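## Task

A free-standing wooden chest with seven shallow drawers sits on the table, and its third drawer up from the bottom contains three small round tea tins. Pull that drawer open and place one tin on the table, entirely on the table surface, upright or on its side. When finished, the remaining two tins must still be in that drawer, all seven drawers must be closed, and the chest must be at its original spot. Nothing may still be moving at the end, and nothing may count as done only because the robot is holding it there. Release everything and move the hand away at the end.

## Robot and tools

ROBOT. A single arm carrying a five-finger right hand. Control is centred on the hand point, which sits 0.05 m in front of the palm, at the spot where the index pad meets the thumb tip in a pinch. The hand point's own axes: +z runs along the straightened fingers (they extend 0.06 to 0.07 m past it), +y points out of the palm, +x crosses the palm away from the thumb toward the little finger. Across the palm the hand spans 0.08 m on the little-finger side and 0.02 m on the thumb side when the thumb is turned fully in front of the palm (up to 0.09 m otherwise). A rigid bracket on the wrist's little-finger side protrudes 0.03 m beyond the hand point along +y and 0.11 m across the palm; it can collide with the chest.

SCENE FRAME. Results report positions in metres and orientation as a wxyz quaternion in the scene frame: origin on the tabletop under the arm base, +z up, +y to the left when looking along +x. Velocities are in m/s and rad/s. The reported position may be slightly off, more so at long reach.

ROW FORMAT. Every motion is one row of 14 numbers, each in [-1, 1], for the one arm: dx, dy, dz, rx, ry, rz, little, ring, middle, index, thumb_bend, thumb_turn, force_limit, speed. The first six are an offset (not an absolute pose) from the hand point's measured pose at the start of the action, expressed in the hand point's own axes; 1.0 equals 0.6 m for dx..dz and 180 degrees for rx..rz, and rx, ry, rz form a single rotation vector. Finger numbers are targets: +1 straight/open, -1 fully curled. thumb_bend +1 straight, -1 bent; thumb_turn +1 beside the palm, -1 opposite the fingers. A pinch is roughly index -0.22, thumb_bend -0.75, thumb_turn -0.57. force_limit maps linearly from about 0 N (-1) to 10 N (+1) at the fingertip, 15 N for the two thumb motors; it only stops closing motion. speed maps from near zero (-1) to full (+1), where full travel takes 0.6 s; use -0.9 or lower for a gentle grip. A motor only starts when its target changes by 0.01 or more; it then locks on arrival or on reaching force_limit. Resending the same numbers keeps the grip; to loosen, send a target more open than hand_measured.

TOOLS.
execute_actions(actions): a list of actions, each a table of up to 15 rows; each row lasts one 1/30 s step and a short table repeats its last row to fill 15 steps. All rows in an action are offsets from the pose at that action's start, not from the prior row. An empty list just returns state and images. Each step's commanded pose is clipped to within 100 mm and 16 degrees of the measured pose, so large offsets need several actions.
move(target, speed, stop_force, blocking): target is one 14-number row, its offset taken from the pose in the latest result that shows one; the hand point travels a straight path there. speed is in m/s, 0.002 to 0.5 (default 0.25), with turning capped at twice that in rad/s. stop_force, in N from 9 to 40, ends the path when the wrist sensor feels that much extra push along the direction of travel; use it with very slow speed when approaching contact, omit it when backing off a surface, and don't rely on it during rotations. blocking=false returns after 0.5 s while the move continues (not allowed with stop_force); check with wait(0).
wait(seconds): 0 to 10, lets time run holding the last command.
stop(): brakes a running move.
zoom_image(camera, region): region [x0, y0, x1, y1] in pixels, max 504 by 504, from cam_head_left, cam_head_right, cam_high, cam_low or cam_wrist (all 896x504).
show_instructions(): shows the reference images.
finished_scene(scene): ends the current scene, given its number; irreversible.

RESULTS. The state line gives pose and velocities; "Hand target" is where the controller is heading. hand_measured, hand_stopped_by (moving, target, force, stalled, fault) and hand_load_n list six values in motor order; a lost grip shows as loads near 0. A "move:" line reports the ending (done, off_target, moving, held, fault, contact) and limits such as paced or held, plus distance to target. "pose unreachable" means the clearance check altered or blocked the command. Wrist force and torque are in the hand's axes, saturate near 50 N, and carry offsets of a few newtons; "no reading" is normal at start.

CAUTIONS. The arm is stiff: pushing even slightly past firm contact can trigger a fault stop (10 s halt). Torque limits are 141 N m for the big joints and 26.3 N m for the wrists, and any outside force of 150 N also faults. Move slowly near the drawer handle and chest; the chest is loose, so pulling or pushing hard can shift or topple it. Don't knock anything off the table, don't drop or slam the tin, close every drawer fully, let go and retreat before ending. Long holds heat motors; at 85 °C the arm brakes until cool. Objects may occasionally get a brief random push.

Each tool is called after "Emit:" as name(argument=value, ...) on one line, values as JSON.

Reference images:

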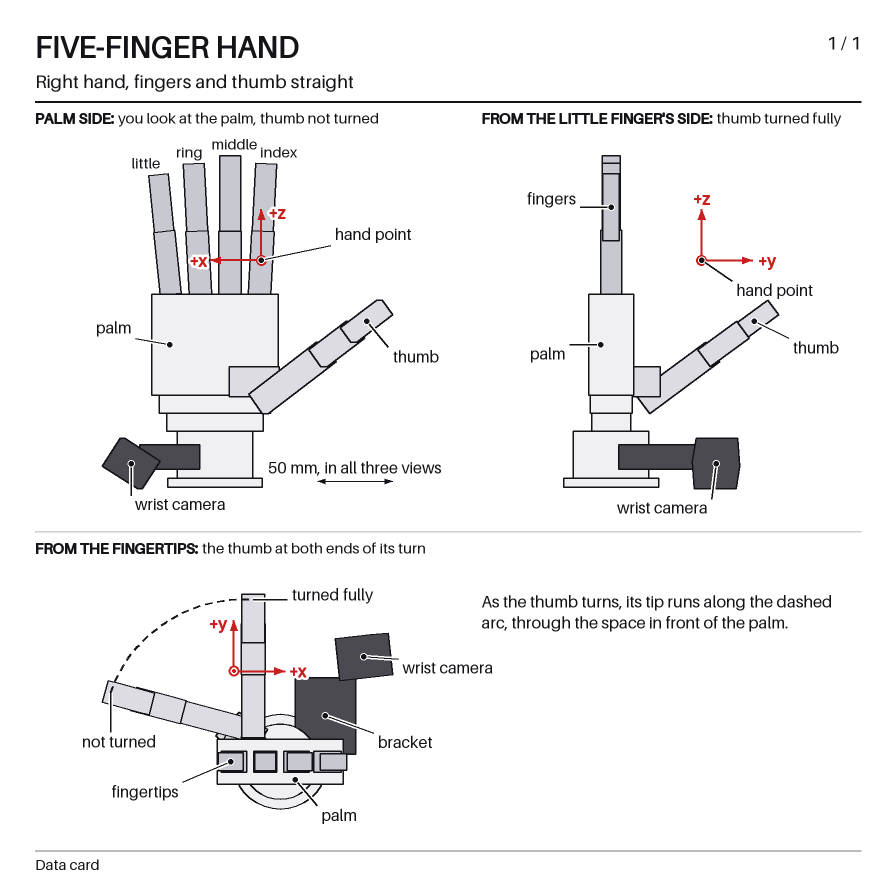

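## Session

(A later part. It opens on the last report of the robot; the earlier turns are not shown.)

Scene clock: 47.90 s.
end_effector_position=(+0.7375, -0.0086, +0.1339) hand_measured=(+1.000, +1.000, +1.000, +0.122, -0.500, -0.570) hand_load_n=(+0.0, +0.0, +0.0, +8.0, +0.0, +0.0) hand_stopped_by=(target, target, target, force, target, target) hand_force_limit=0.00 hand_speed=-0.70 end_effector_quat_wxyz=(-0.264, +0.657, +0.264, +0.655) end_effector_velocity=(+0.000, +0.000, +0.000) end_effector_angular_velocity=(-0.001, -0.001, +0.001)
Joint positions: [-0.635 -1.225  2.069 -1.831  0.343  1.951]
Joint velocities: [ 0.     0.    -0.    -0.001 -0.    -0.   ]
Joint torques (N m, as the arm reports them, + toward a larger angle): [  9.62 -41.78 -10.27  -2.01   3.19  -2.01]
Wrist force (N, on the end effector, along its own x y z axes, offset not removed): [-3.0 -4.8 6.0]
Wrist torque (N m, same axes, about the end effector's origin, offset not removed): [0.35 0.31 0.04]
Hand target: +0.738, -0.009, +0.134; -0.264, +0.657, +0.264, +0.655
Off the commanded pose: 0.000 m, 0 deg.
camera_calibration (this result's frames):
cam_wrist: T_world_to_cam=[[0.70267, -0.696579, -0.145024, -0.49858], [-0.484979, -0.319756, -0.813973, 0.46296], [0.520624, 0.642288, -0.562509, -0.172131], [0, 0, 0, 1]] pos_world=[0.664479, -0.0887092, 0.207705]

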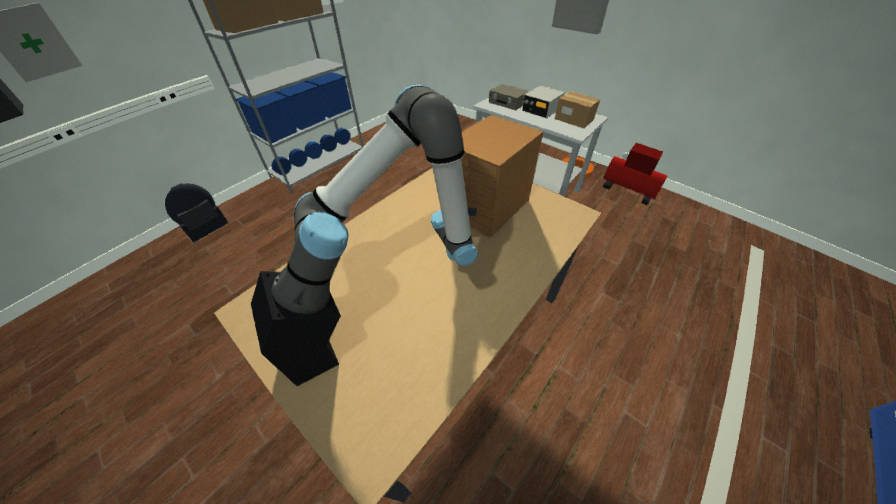

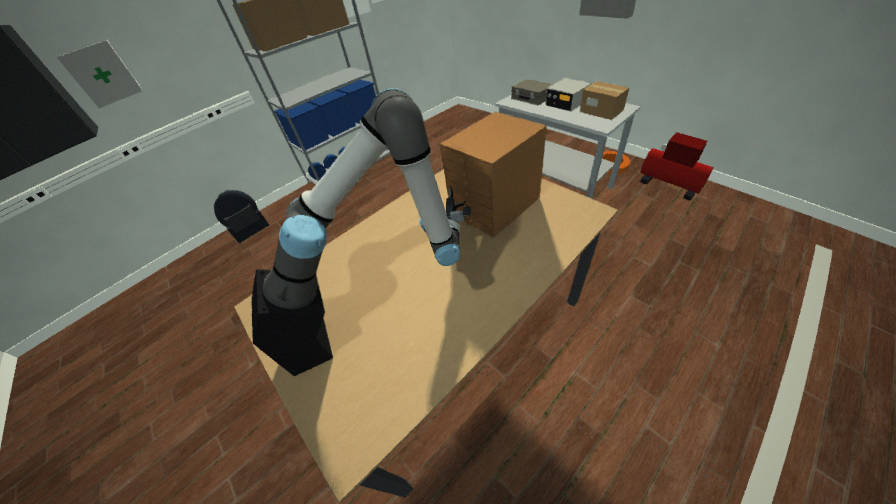

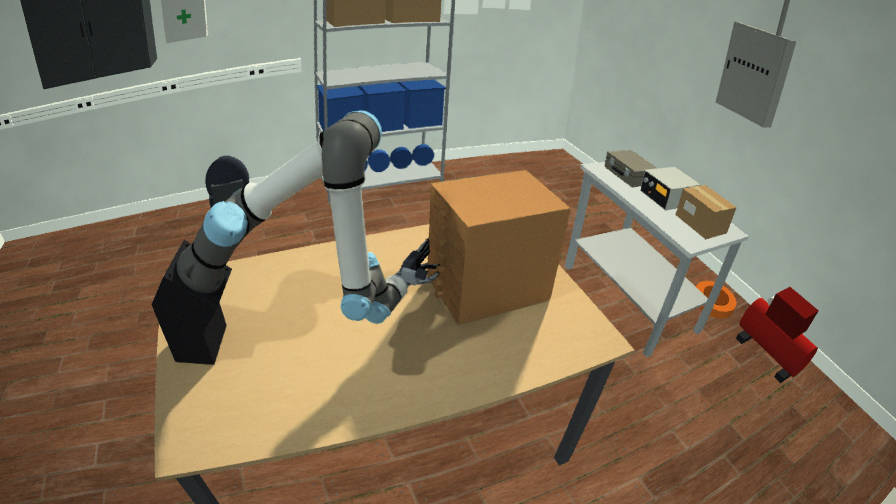

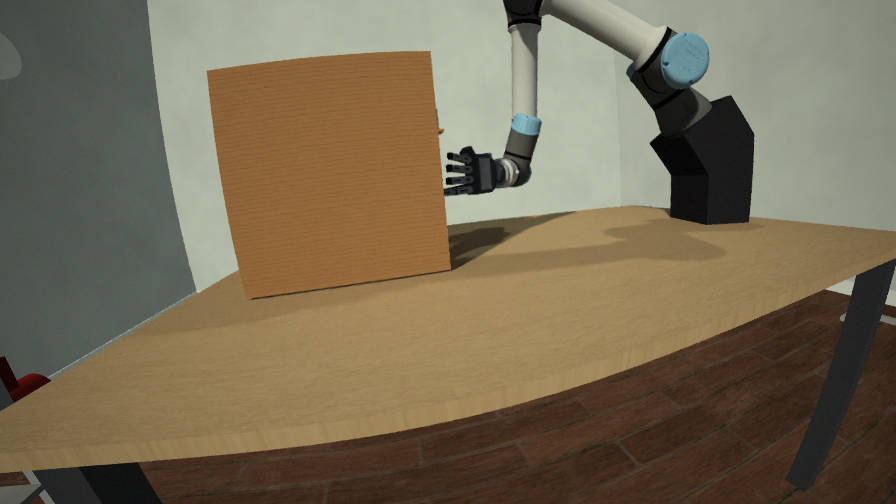

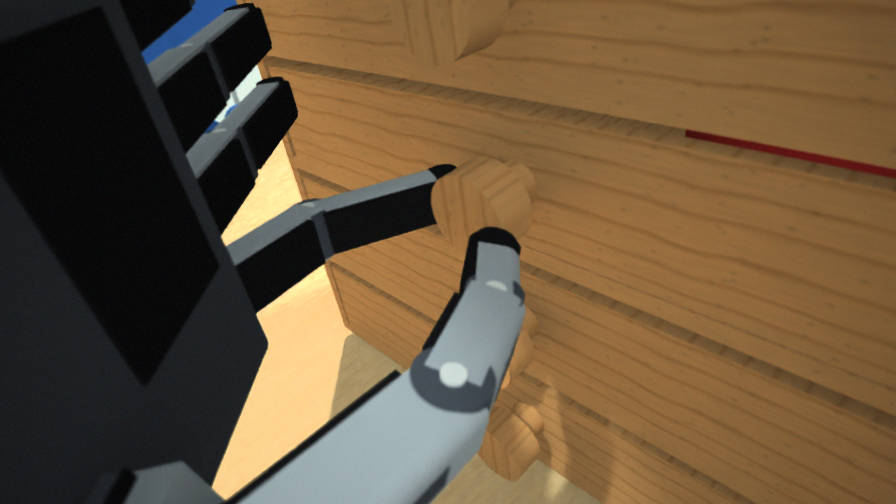

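Emit:
execute_actions(actions=[[[0,0,0,0,0,0,1,1,1,-0.3,-0.9,-0.57,0.0,-0.7]],[[0,0,0,0,0,0,1,1,1,-0.3,-0.9,-0.57,0.0,-0.7]]])

Emit:
zoom_image(camera="cam_wrist", region=[300, 100, 650, 400])

Scene clock: 50.10 s.
end_effector_position=(+0.7375, -0.0086, +0.1339) hand_measured=(+1.000, +1.000, +1.000, +0.122, -0.784, -0.570) hand_load_n=(+0.0, +0.0, +0.0, +8.0, +0.0, +0.0) hand_stopped_by=(target, target, target, force, moving, target) hand_force_limit=0.00 hand_speed=-0.70 end_effector_quat_wxyz=(-0.264, +0.657, +0.264, +0.655) end_effector_velocity=(+0.000, +0.000, +0.000) end_effector_angular_velocity=(+0.001, +0.000, -0.001)
Joint positions: [-0.635 -1.225  2.069 -1.831  0.343  1.951]
Joint velocities: [ 0.001 -0.    -0.     0.     0.001  0.001]
Joint torques (N m, as the arm reports them, + toward a larger angle): [  8.72 -41.45  -7.99  -1.31   3.25  -1.83]
Wrist force (N, on the end effector, along its own x y z axes, offset not removed): [-2.1 -4.4 6.6]
Wrist torque (N m, same axes, about the end effector's origin, offset not removed): [0.35 0.18 0.03]
Hand target: +0.738, -0.009, +0.134; -0.264, +0.657, +0.264, +0.655
Off the commanded pose: 0.000 m, 0 deg.
camera_calibration (this result's frames):
cam_wrist: T_world_to_cam=[[0.702678, -0.696579, -0.14499, -0.498593], [-0.484952, -0.319772, -0.813982, 0.462947], [0.520639, 0.642281, -0.562504, -0.17214], [0, 0, 0, 1]] pos_world=[0.664481, -0.0887093, 0.20771]

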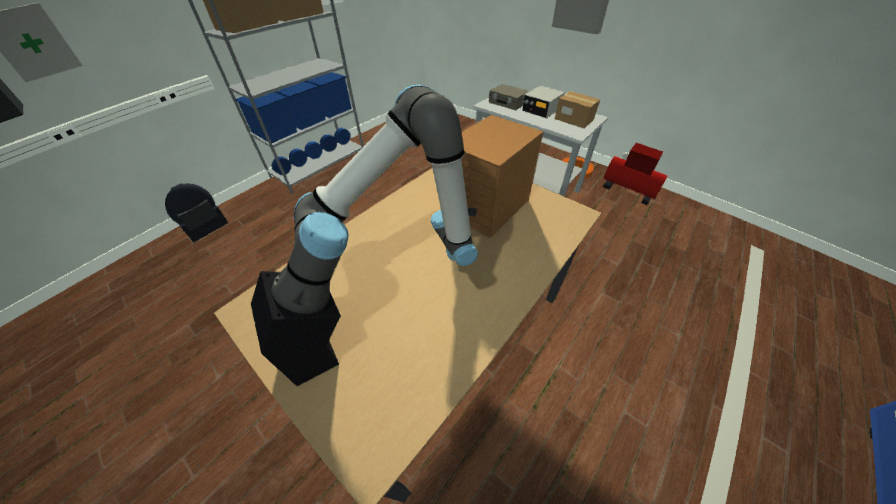

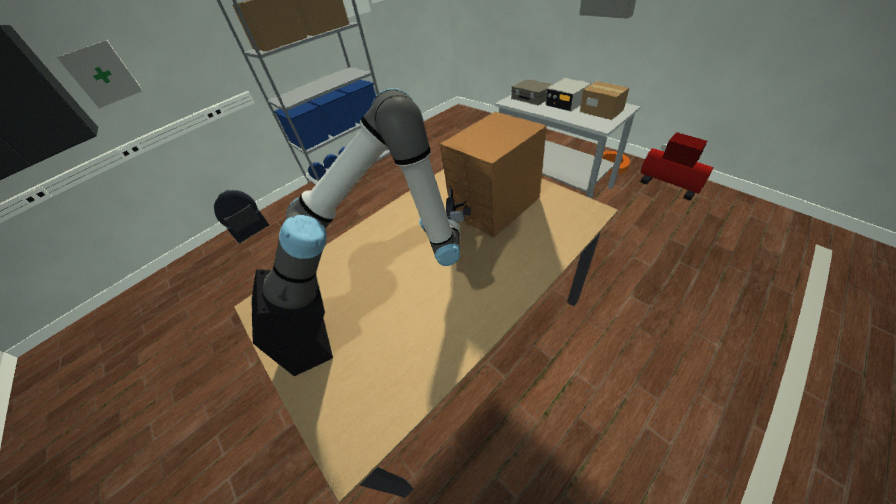

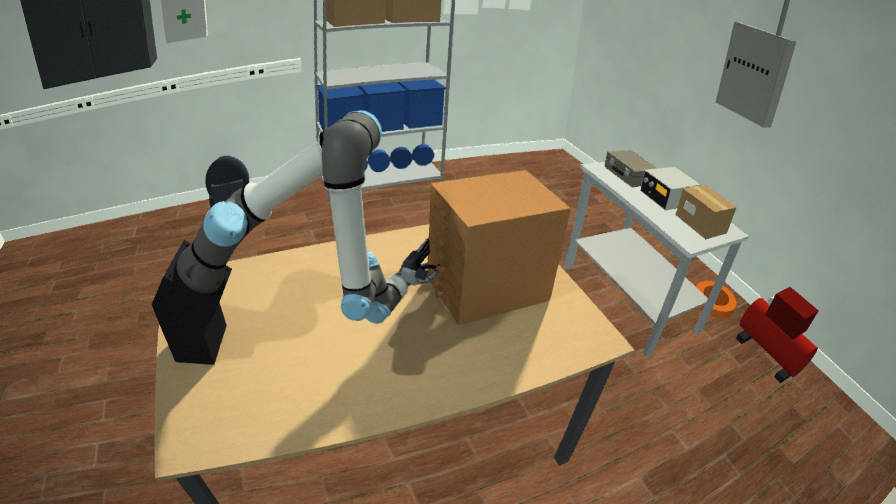

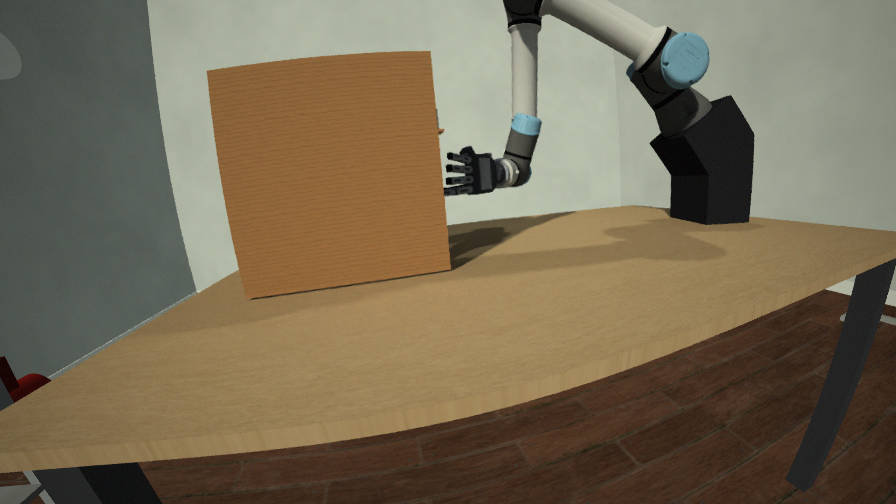

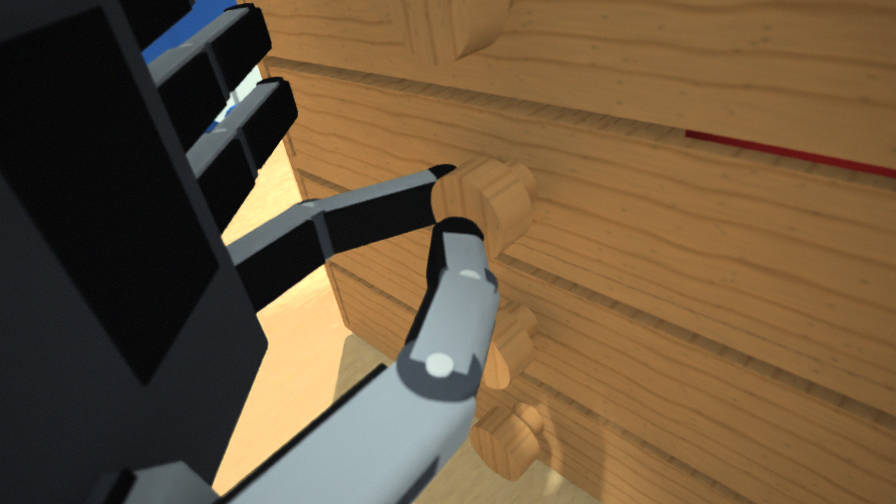

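Region (300, 100, 650, 400) of cam_wrist's 896x504 image, scaled by 1.440, with more detail than that image has; it fills the top 432 rows of this view, and the rest is white.

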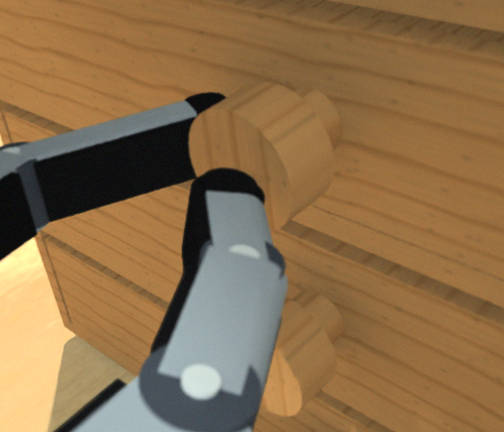

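Emit:
execute_actions(actions=[[[0,0,0,0,0,0,1,1,1,-0.3,0.0,-0.57,0.0,0.5]],[[0,0,0,0,0,0,1,1,1,-0.3,0.0,-0.57,0.0,0.5]]])

Scene clock: 51.93 s.
end_effector_position=(+0.7375, -0.0086, +0.1339) hand_measured=(+1.000, +1.000, +1.000, +0.122, +0.000, -0.570) hand_load_n=(+0.0, +0.0, +0.0, +8.0, +0.0, +0.0) hand_stopped_by=(target, target, target, force, target, target) hand_force_limit=0.00 hand_speed=0.50 end_effector_quat_wxyz=(-0.264, +0.657, +0.264, +0.655) end_effector_velocity=(-0.000, -0.000, +0.000) end_effector_angular_velocity=(-0.000, -0.000, +0.000)
Joint positions: [-0.635 -1.225  2.069 -1.831  0.343  1.951]
Joint velocities: [-0. -0.  0. -0. -0.  0.]
Joint torques (N m, as the arm reports them, + toward a larger angle): [  8.88 -41.09  -8.09  -1.23   3.3   -1.72]
Wrist force (N, on the end effector, along its own x y z axes, offset not removed): [-3.1 -5.7 5.3]
Wrist torque (N m, same axes, about the end effector's origin, offset not removed): [0.38 0.39 -0.07]
Hand target: +0.738, -0.009, +0.134; -0.264, +0.657, +0.264, +0.655
Off the commanded pose: 0.000 m, 0 deg.
camera_calibration (this result's frames):
cam_wrist: T_world_to_cam=[[0.702678, -0.696579, -0.144989, -0.498593], [-0.484952, -0.319772, -0.813983, 0.462947], [0.520639, 0.642281, -0.562504, -0.17214], [0, 0, 0, 1]] pos_world=[0.664481, -0.0887093, 0.207711]

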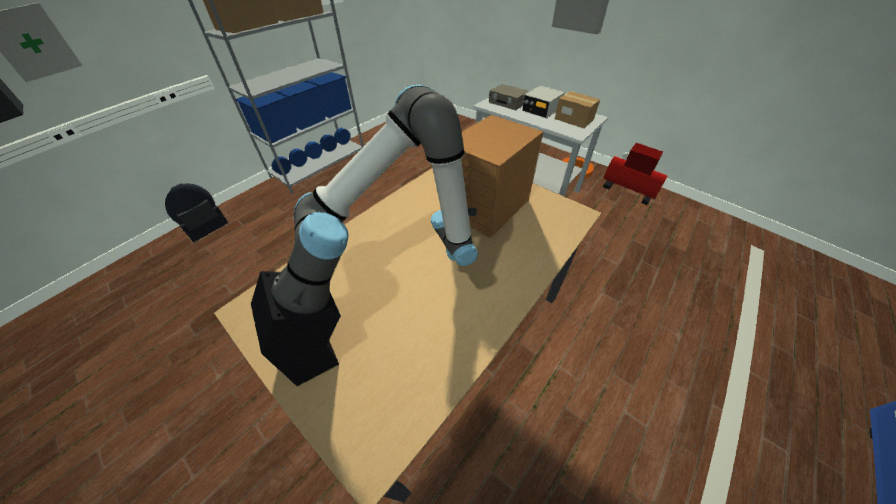

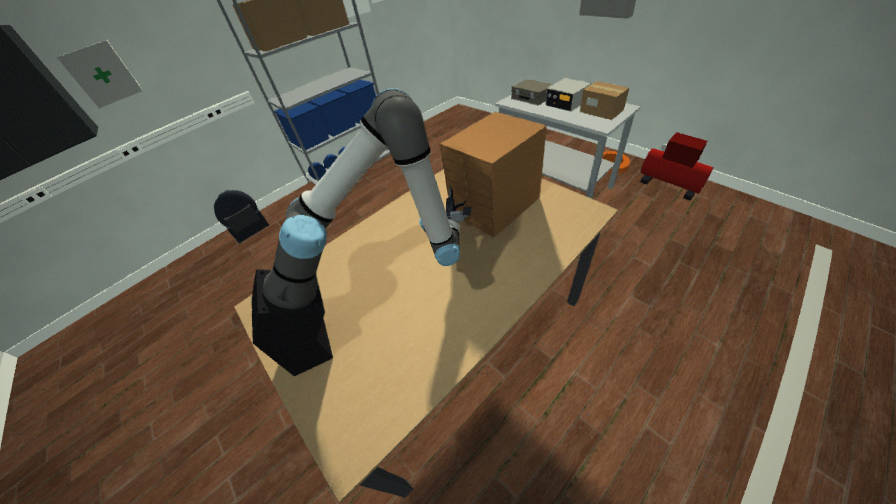

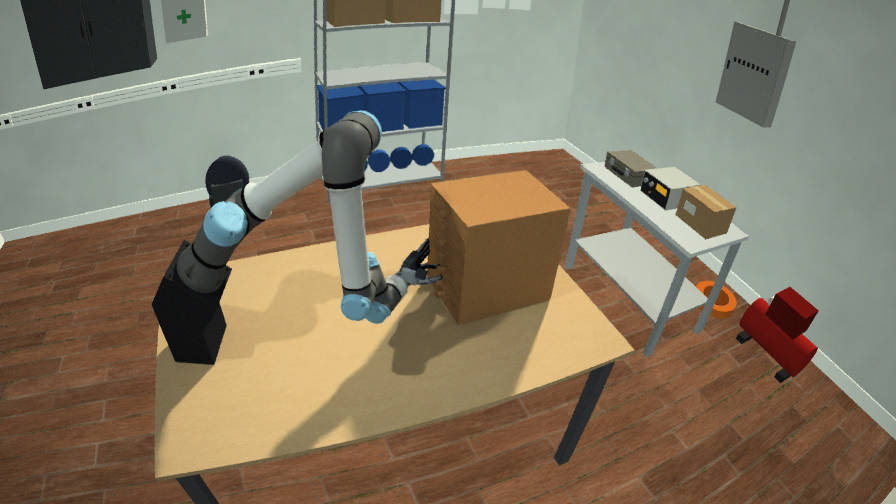

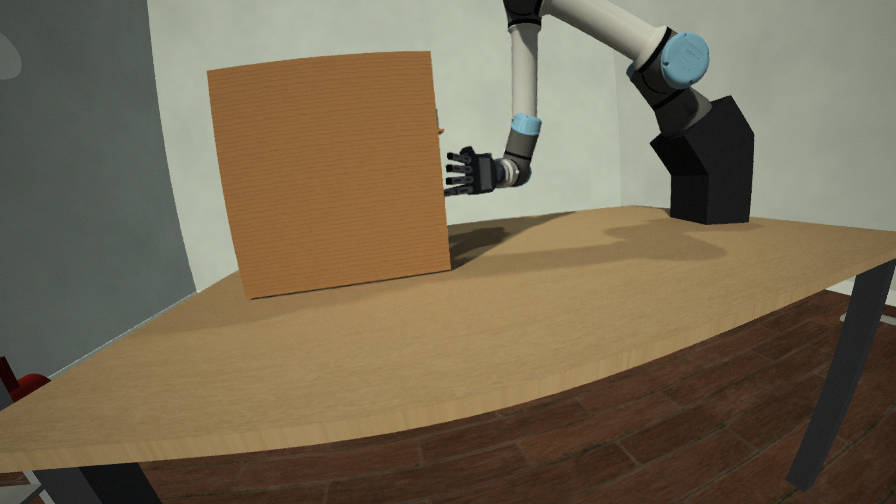

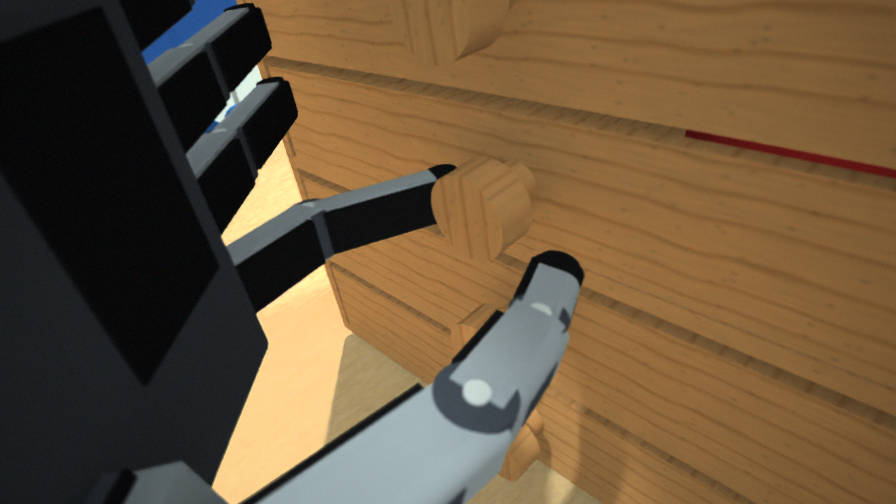

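Emit:
execute_actions(actions=[[[0,0,0,0,0,0,1,1,1,-0.3,0.0,-0.85,0.0,0.0]],[[0,0,0,0,0,0,1,1,1,-0.3,0.0,-0.85,0.0,0.0]]])

Scene clock: 53.80 s.
end_effector_position=(+0.7375, -0.0086, +0.1339) hand_measured=(+1.000, +1.000, +1.000, +0.122, +0.000, -0.850) hand_load_n=(+0.0, +0.0, +0.0, +8.0, +0.0, +0.0) hand_stopped_by=(target, target, target, force, target, target) hand_force_limit=0.00 hand_speed=0.00 end_effector_quat_wxyz=(-0.264, +0.657, +0.264, +0.655) end_effector_velocity=(-0.001, -0.000, -0.001) end_effector_angular_velocity=(+0.000, +0.002, -0.000)
Joint positions: [-0.635 -1.225  2.069 -1.831  0.343  1.951]
Joint velocities: [-0.001  0.     0.001  0.001 -0.001 -0.   ]
Joint torques (N m, as the arm reports them, + toward a larger angle): [  8.82 -41.68  -8.77  -1.26   3.34  -1.74]
Wrist force (N, on the end effector, along its own x y z axes, offset not removed): [-2.6 -5.1 6.9]
Wrist torque (N m, same axes, about the end effector's origin, offset not removed): [0.37 0.27 -0.06]
Hand target: +0.738, -0.009, +0.134; -0.264, +0.657, +0.264, +0.655
Off the commanded pose: 0.000 m, 0 deg.
camera_calibration (this result's frames):
cam_wrist: T_world_to_cam=[[0.702678, -0.696579, -0.14499, -0.498593], [-0.484952, -0.319772, -0.813983, 0.462947], [0.520639, 0.642281, -0.562504, -0.17214], [0, 0, 0, 1]] pos_world=[0.664481, -0.0887093, 0.207711]

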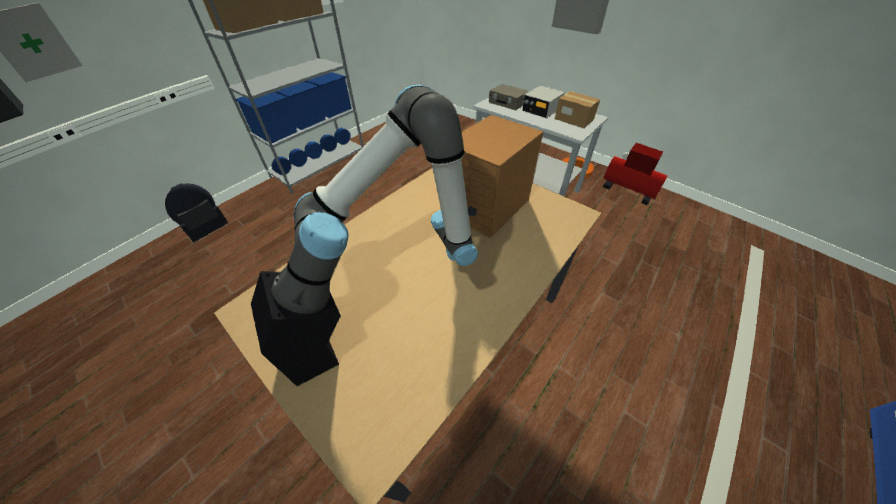

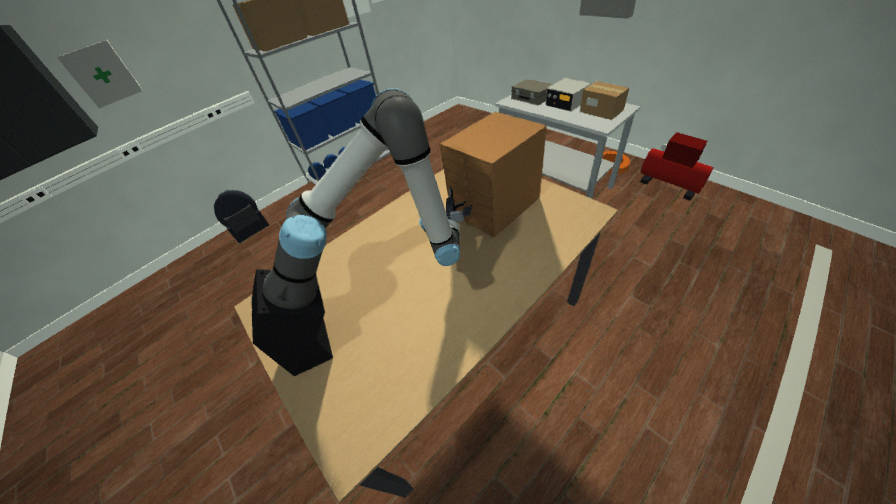

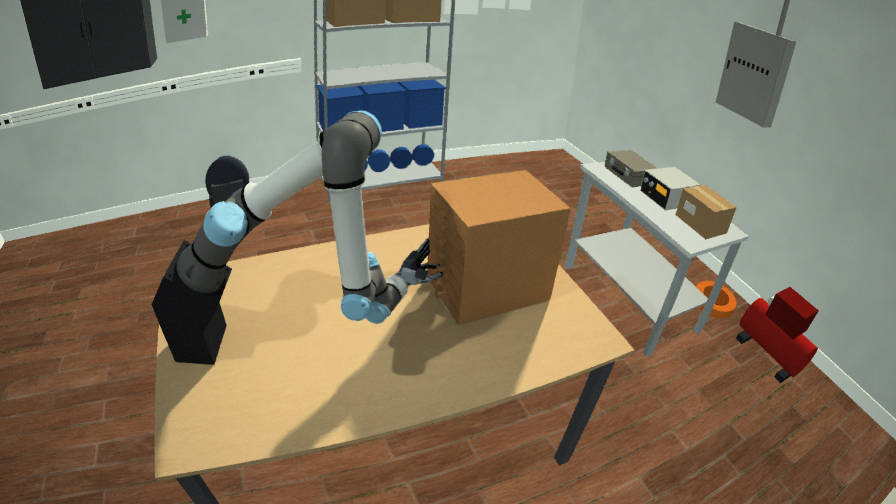

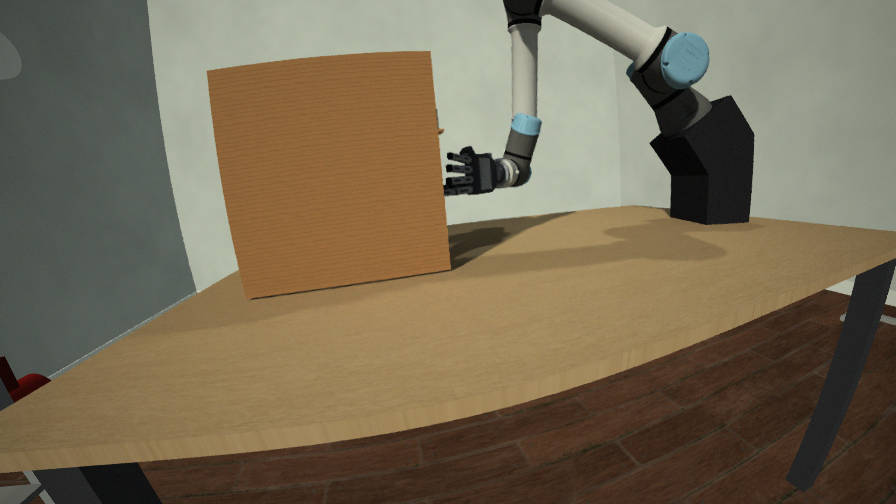

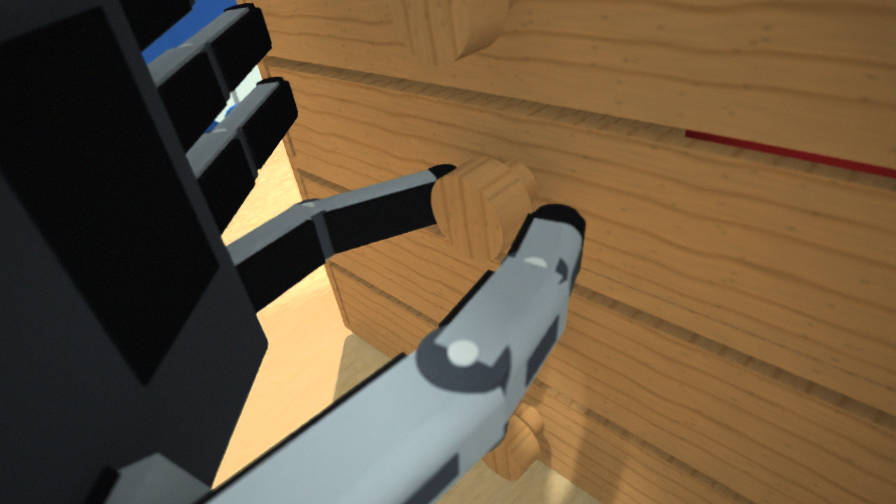

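Good. Bend the thumb closed.

Emit:
execute_actions(actions=[[[0,0,0,0,0,0,1,1,1,-0.3,-0.6,-0.85,0.0,-0.5]],[[0,0,0,0,0,0,1,1,1,-0.3,-0.6,-0.85,0.0,-0.5]],[[0,0,0,0,0,0,1,1,1,-0.3,-0.6,-0.85,0.0,-0.5]]])

Scene clock: 56.27 s.
end_effector_position=(+0.7375, -0.0086, +0.1339) hand_measured=(+1.000, +1.000, +1.000, +0.122, -0.600, -0.850) hand_load_n=(+0.0, +0.0, +0.0, +8.0, +0.0, +0.0) hand_stopped_by=(target, target, target, force, target, target) hand_force_limit=0.00 hand_speed=-0.50 end_effector_quat_wxyz=(-0.264, +0.657, +0.264, +0.655) end_effector_velocity=(-0.000, +0.001, +0.000) end_effector_angular_velocity=(-0.000, -0.000, +0.001)
Joint positions: [-0.635 -1.225  2.069 -1.831  0.343  1.951]
Joint velocities: [ 0.001 -0.     0.001 -0.001 -0.001 -0.   ]
Joint torques (N m, as the arm reports them, + toward a larger angle): [  8.86 -41.17  -7.73  -1.27   3.25  -1.72]
Wrist force (N, on the end effector, along its own x y z axes, offset not removed): [-2.7 -5.2 6.0]
Wrist torque (N m, same axes, about the end effector's origin, offset not removed): [0.40 0.29 0.01]
Hand target: +0.738, -0.009, +0.134; -0.264, +0.657, +0.264, +0.655
Off the commanded pose: 0.000 m, 0 deg.
camera_calibration (this result's frames):
cam_wrist: T_world_to_cam=[[0.702678, -0.696578, -0.144989, -0.498593], [-0.484952, -0.319772, -0.813983, 0.462947], [0.520639, 0.642281, -0.562504, -0.17214], [0, 0, 0, 1]] pos_world=[0.664481, -0.0887093, 0.207711]

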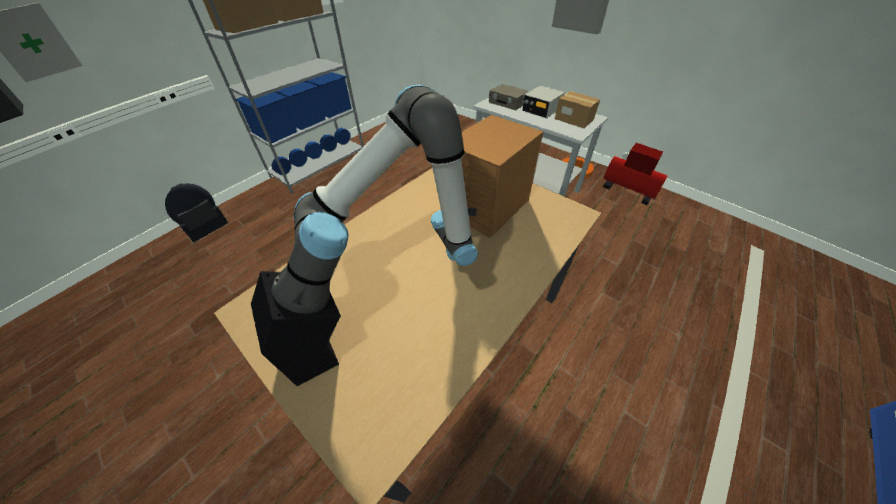

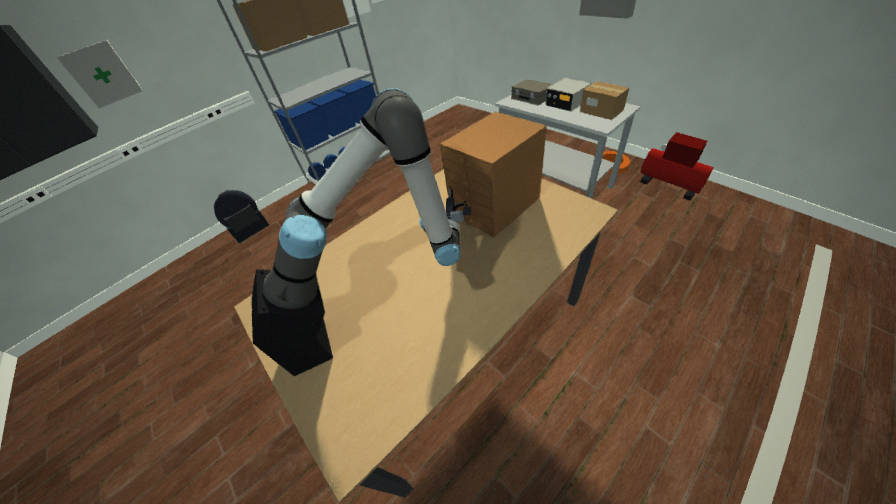

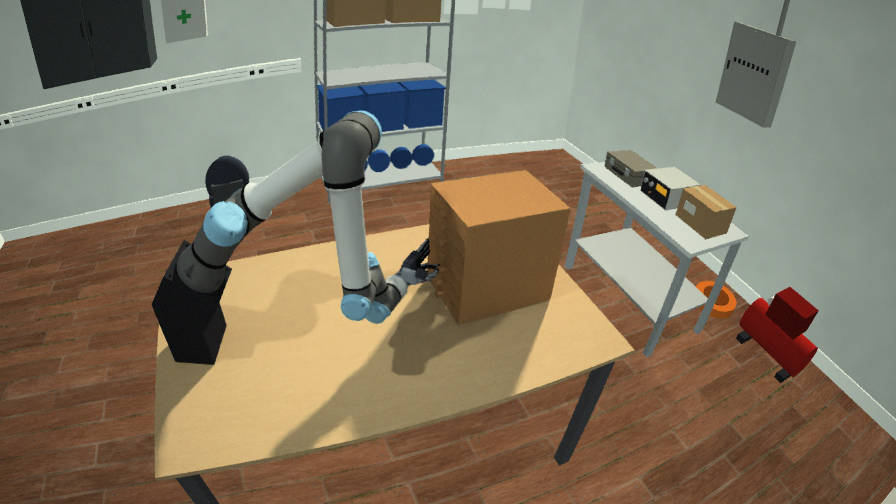

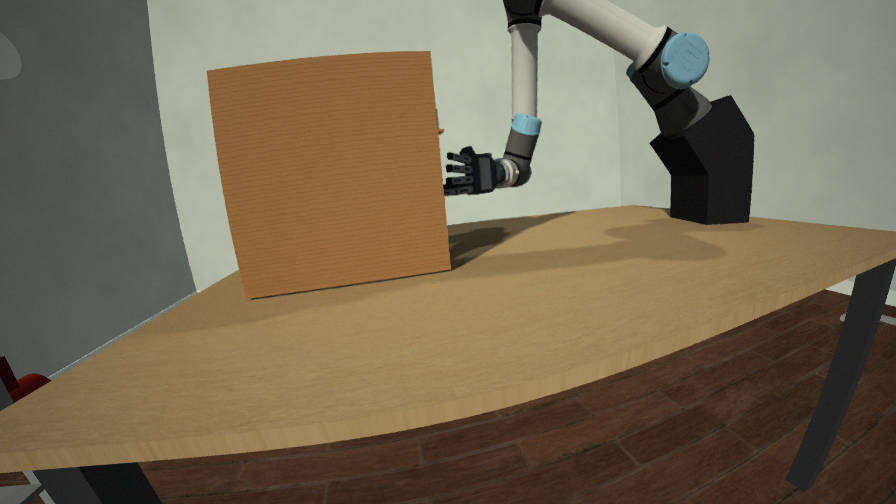

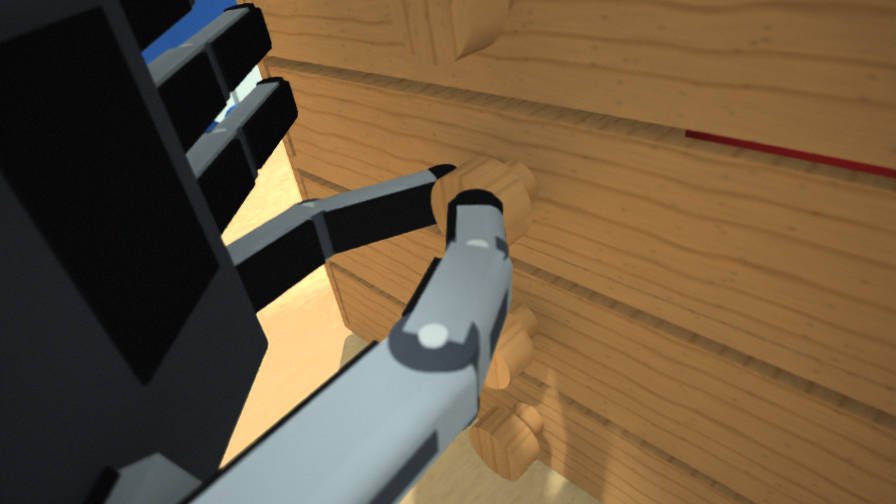

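Emit:
move(target=[0,0,0,0.05,0,0,1,1,1,0.3,-0.1,-0.85,0,0.5], speed=0.03)

Scene clock: 60.97 s.
end_effector_position=(+0.7375, -0.0085, +0.1338) hand_measured=(+1.000, +1.000, +1.000, +0.300, -0.100, -0.850) hand_load_n=(+0.0, +0.0, +0.0, +0.0, +0.0, +0.0) hand_stopped_by=(target, target, target, target, target, target) hand_force_limit=0.00 hand_speed=0.50 end_effector_quat_wxyz=(-0.312, +0.636, +0.314, +0.632) end_effector_velocity=(-0.000, -0.000, -0.000) end_effector_angular_velocity=(+0.008, -0.004, +0.024)
Joint positions: [-0.67  -1.167  2.056 -2.303  0.199  2.371]
Joint velocities: [-0.005  0.032 -0.002 -0.172 -0.011  0.141]
Joint torques (N m, as the arm reports them, + toward a larger angle): [ -7.35 -33.41  -7.44  -3.17  -2.09   1.06]
Wrist force (N, on the end effector, along its own x y z axes, offset not removed): [-0.7 1.8 2.1]
Wrist torque (N m, same axes, about the end effector's origin, offset not removed): [0.19 0.11 0.02]
Hand target: +0.738, -0.009, +0.134; -0.314, +0.635, +0.315, +0.632
Off the commanded pose: 0.000 m, 0 deg.
move: done
camera_calibration (this result's frames):
cam_wrist: T_world_to_cam=[[0.799826, -0.582434, -0.14508, -0.569258], [-0.432335, -0.39135, -0.812362, 0.423213], [0.41637, 0.712472, -0.564819, -0.0944323], [0, 0, 0, 1]] pos_world=[0.677597, -0.0986509, 0.207877]

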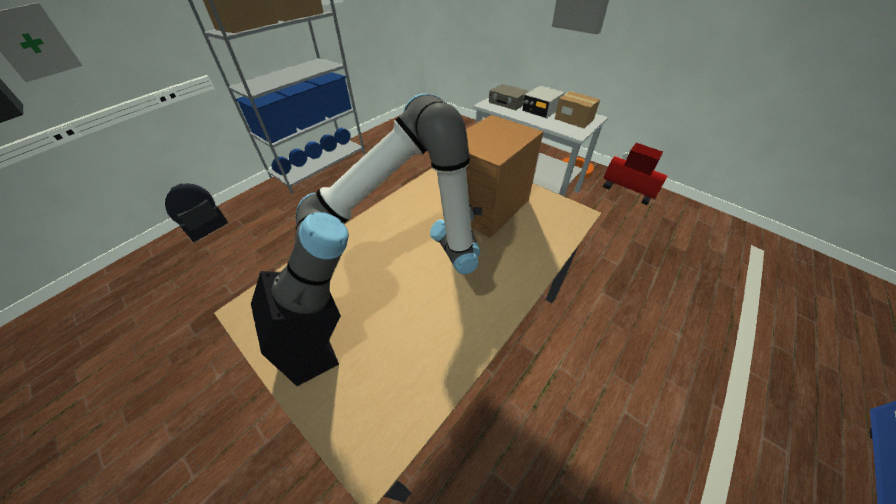

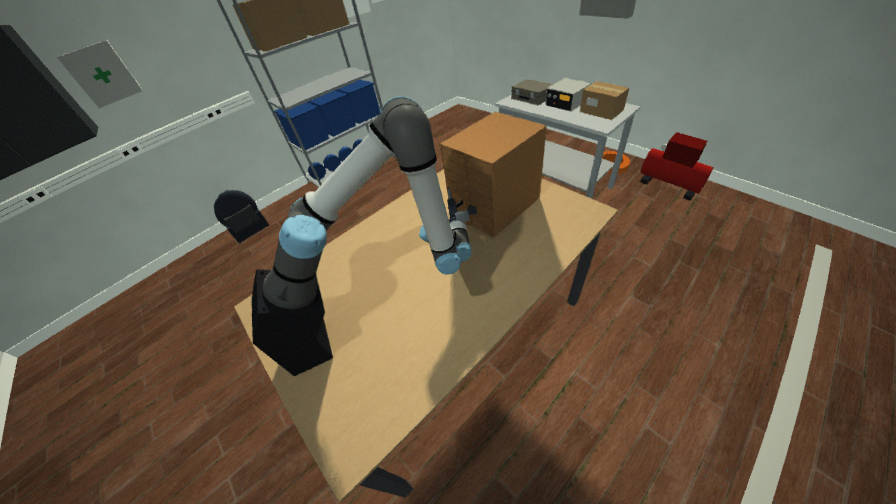

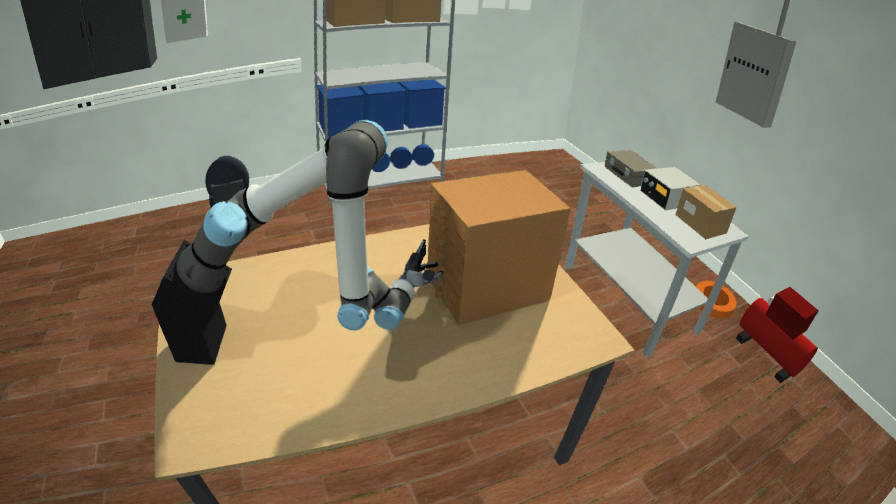

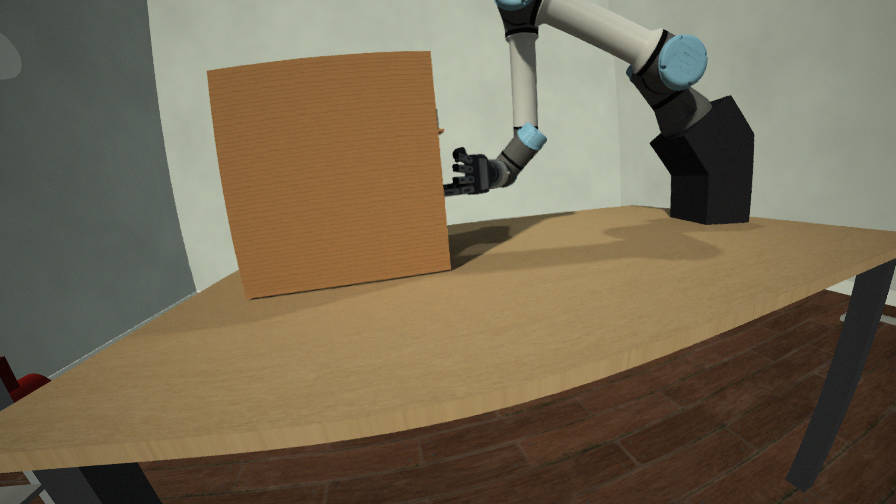

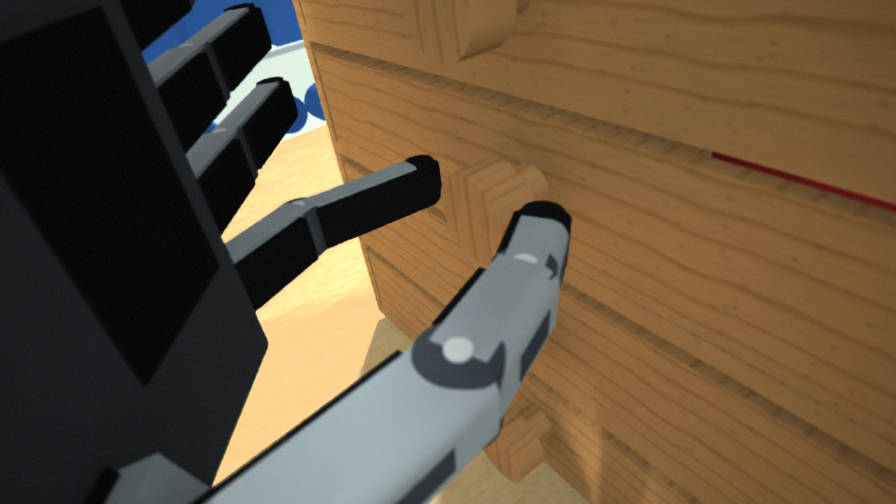

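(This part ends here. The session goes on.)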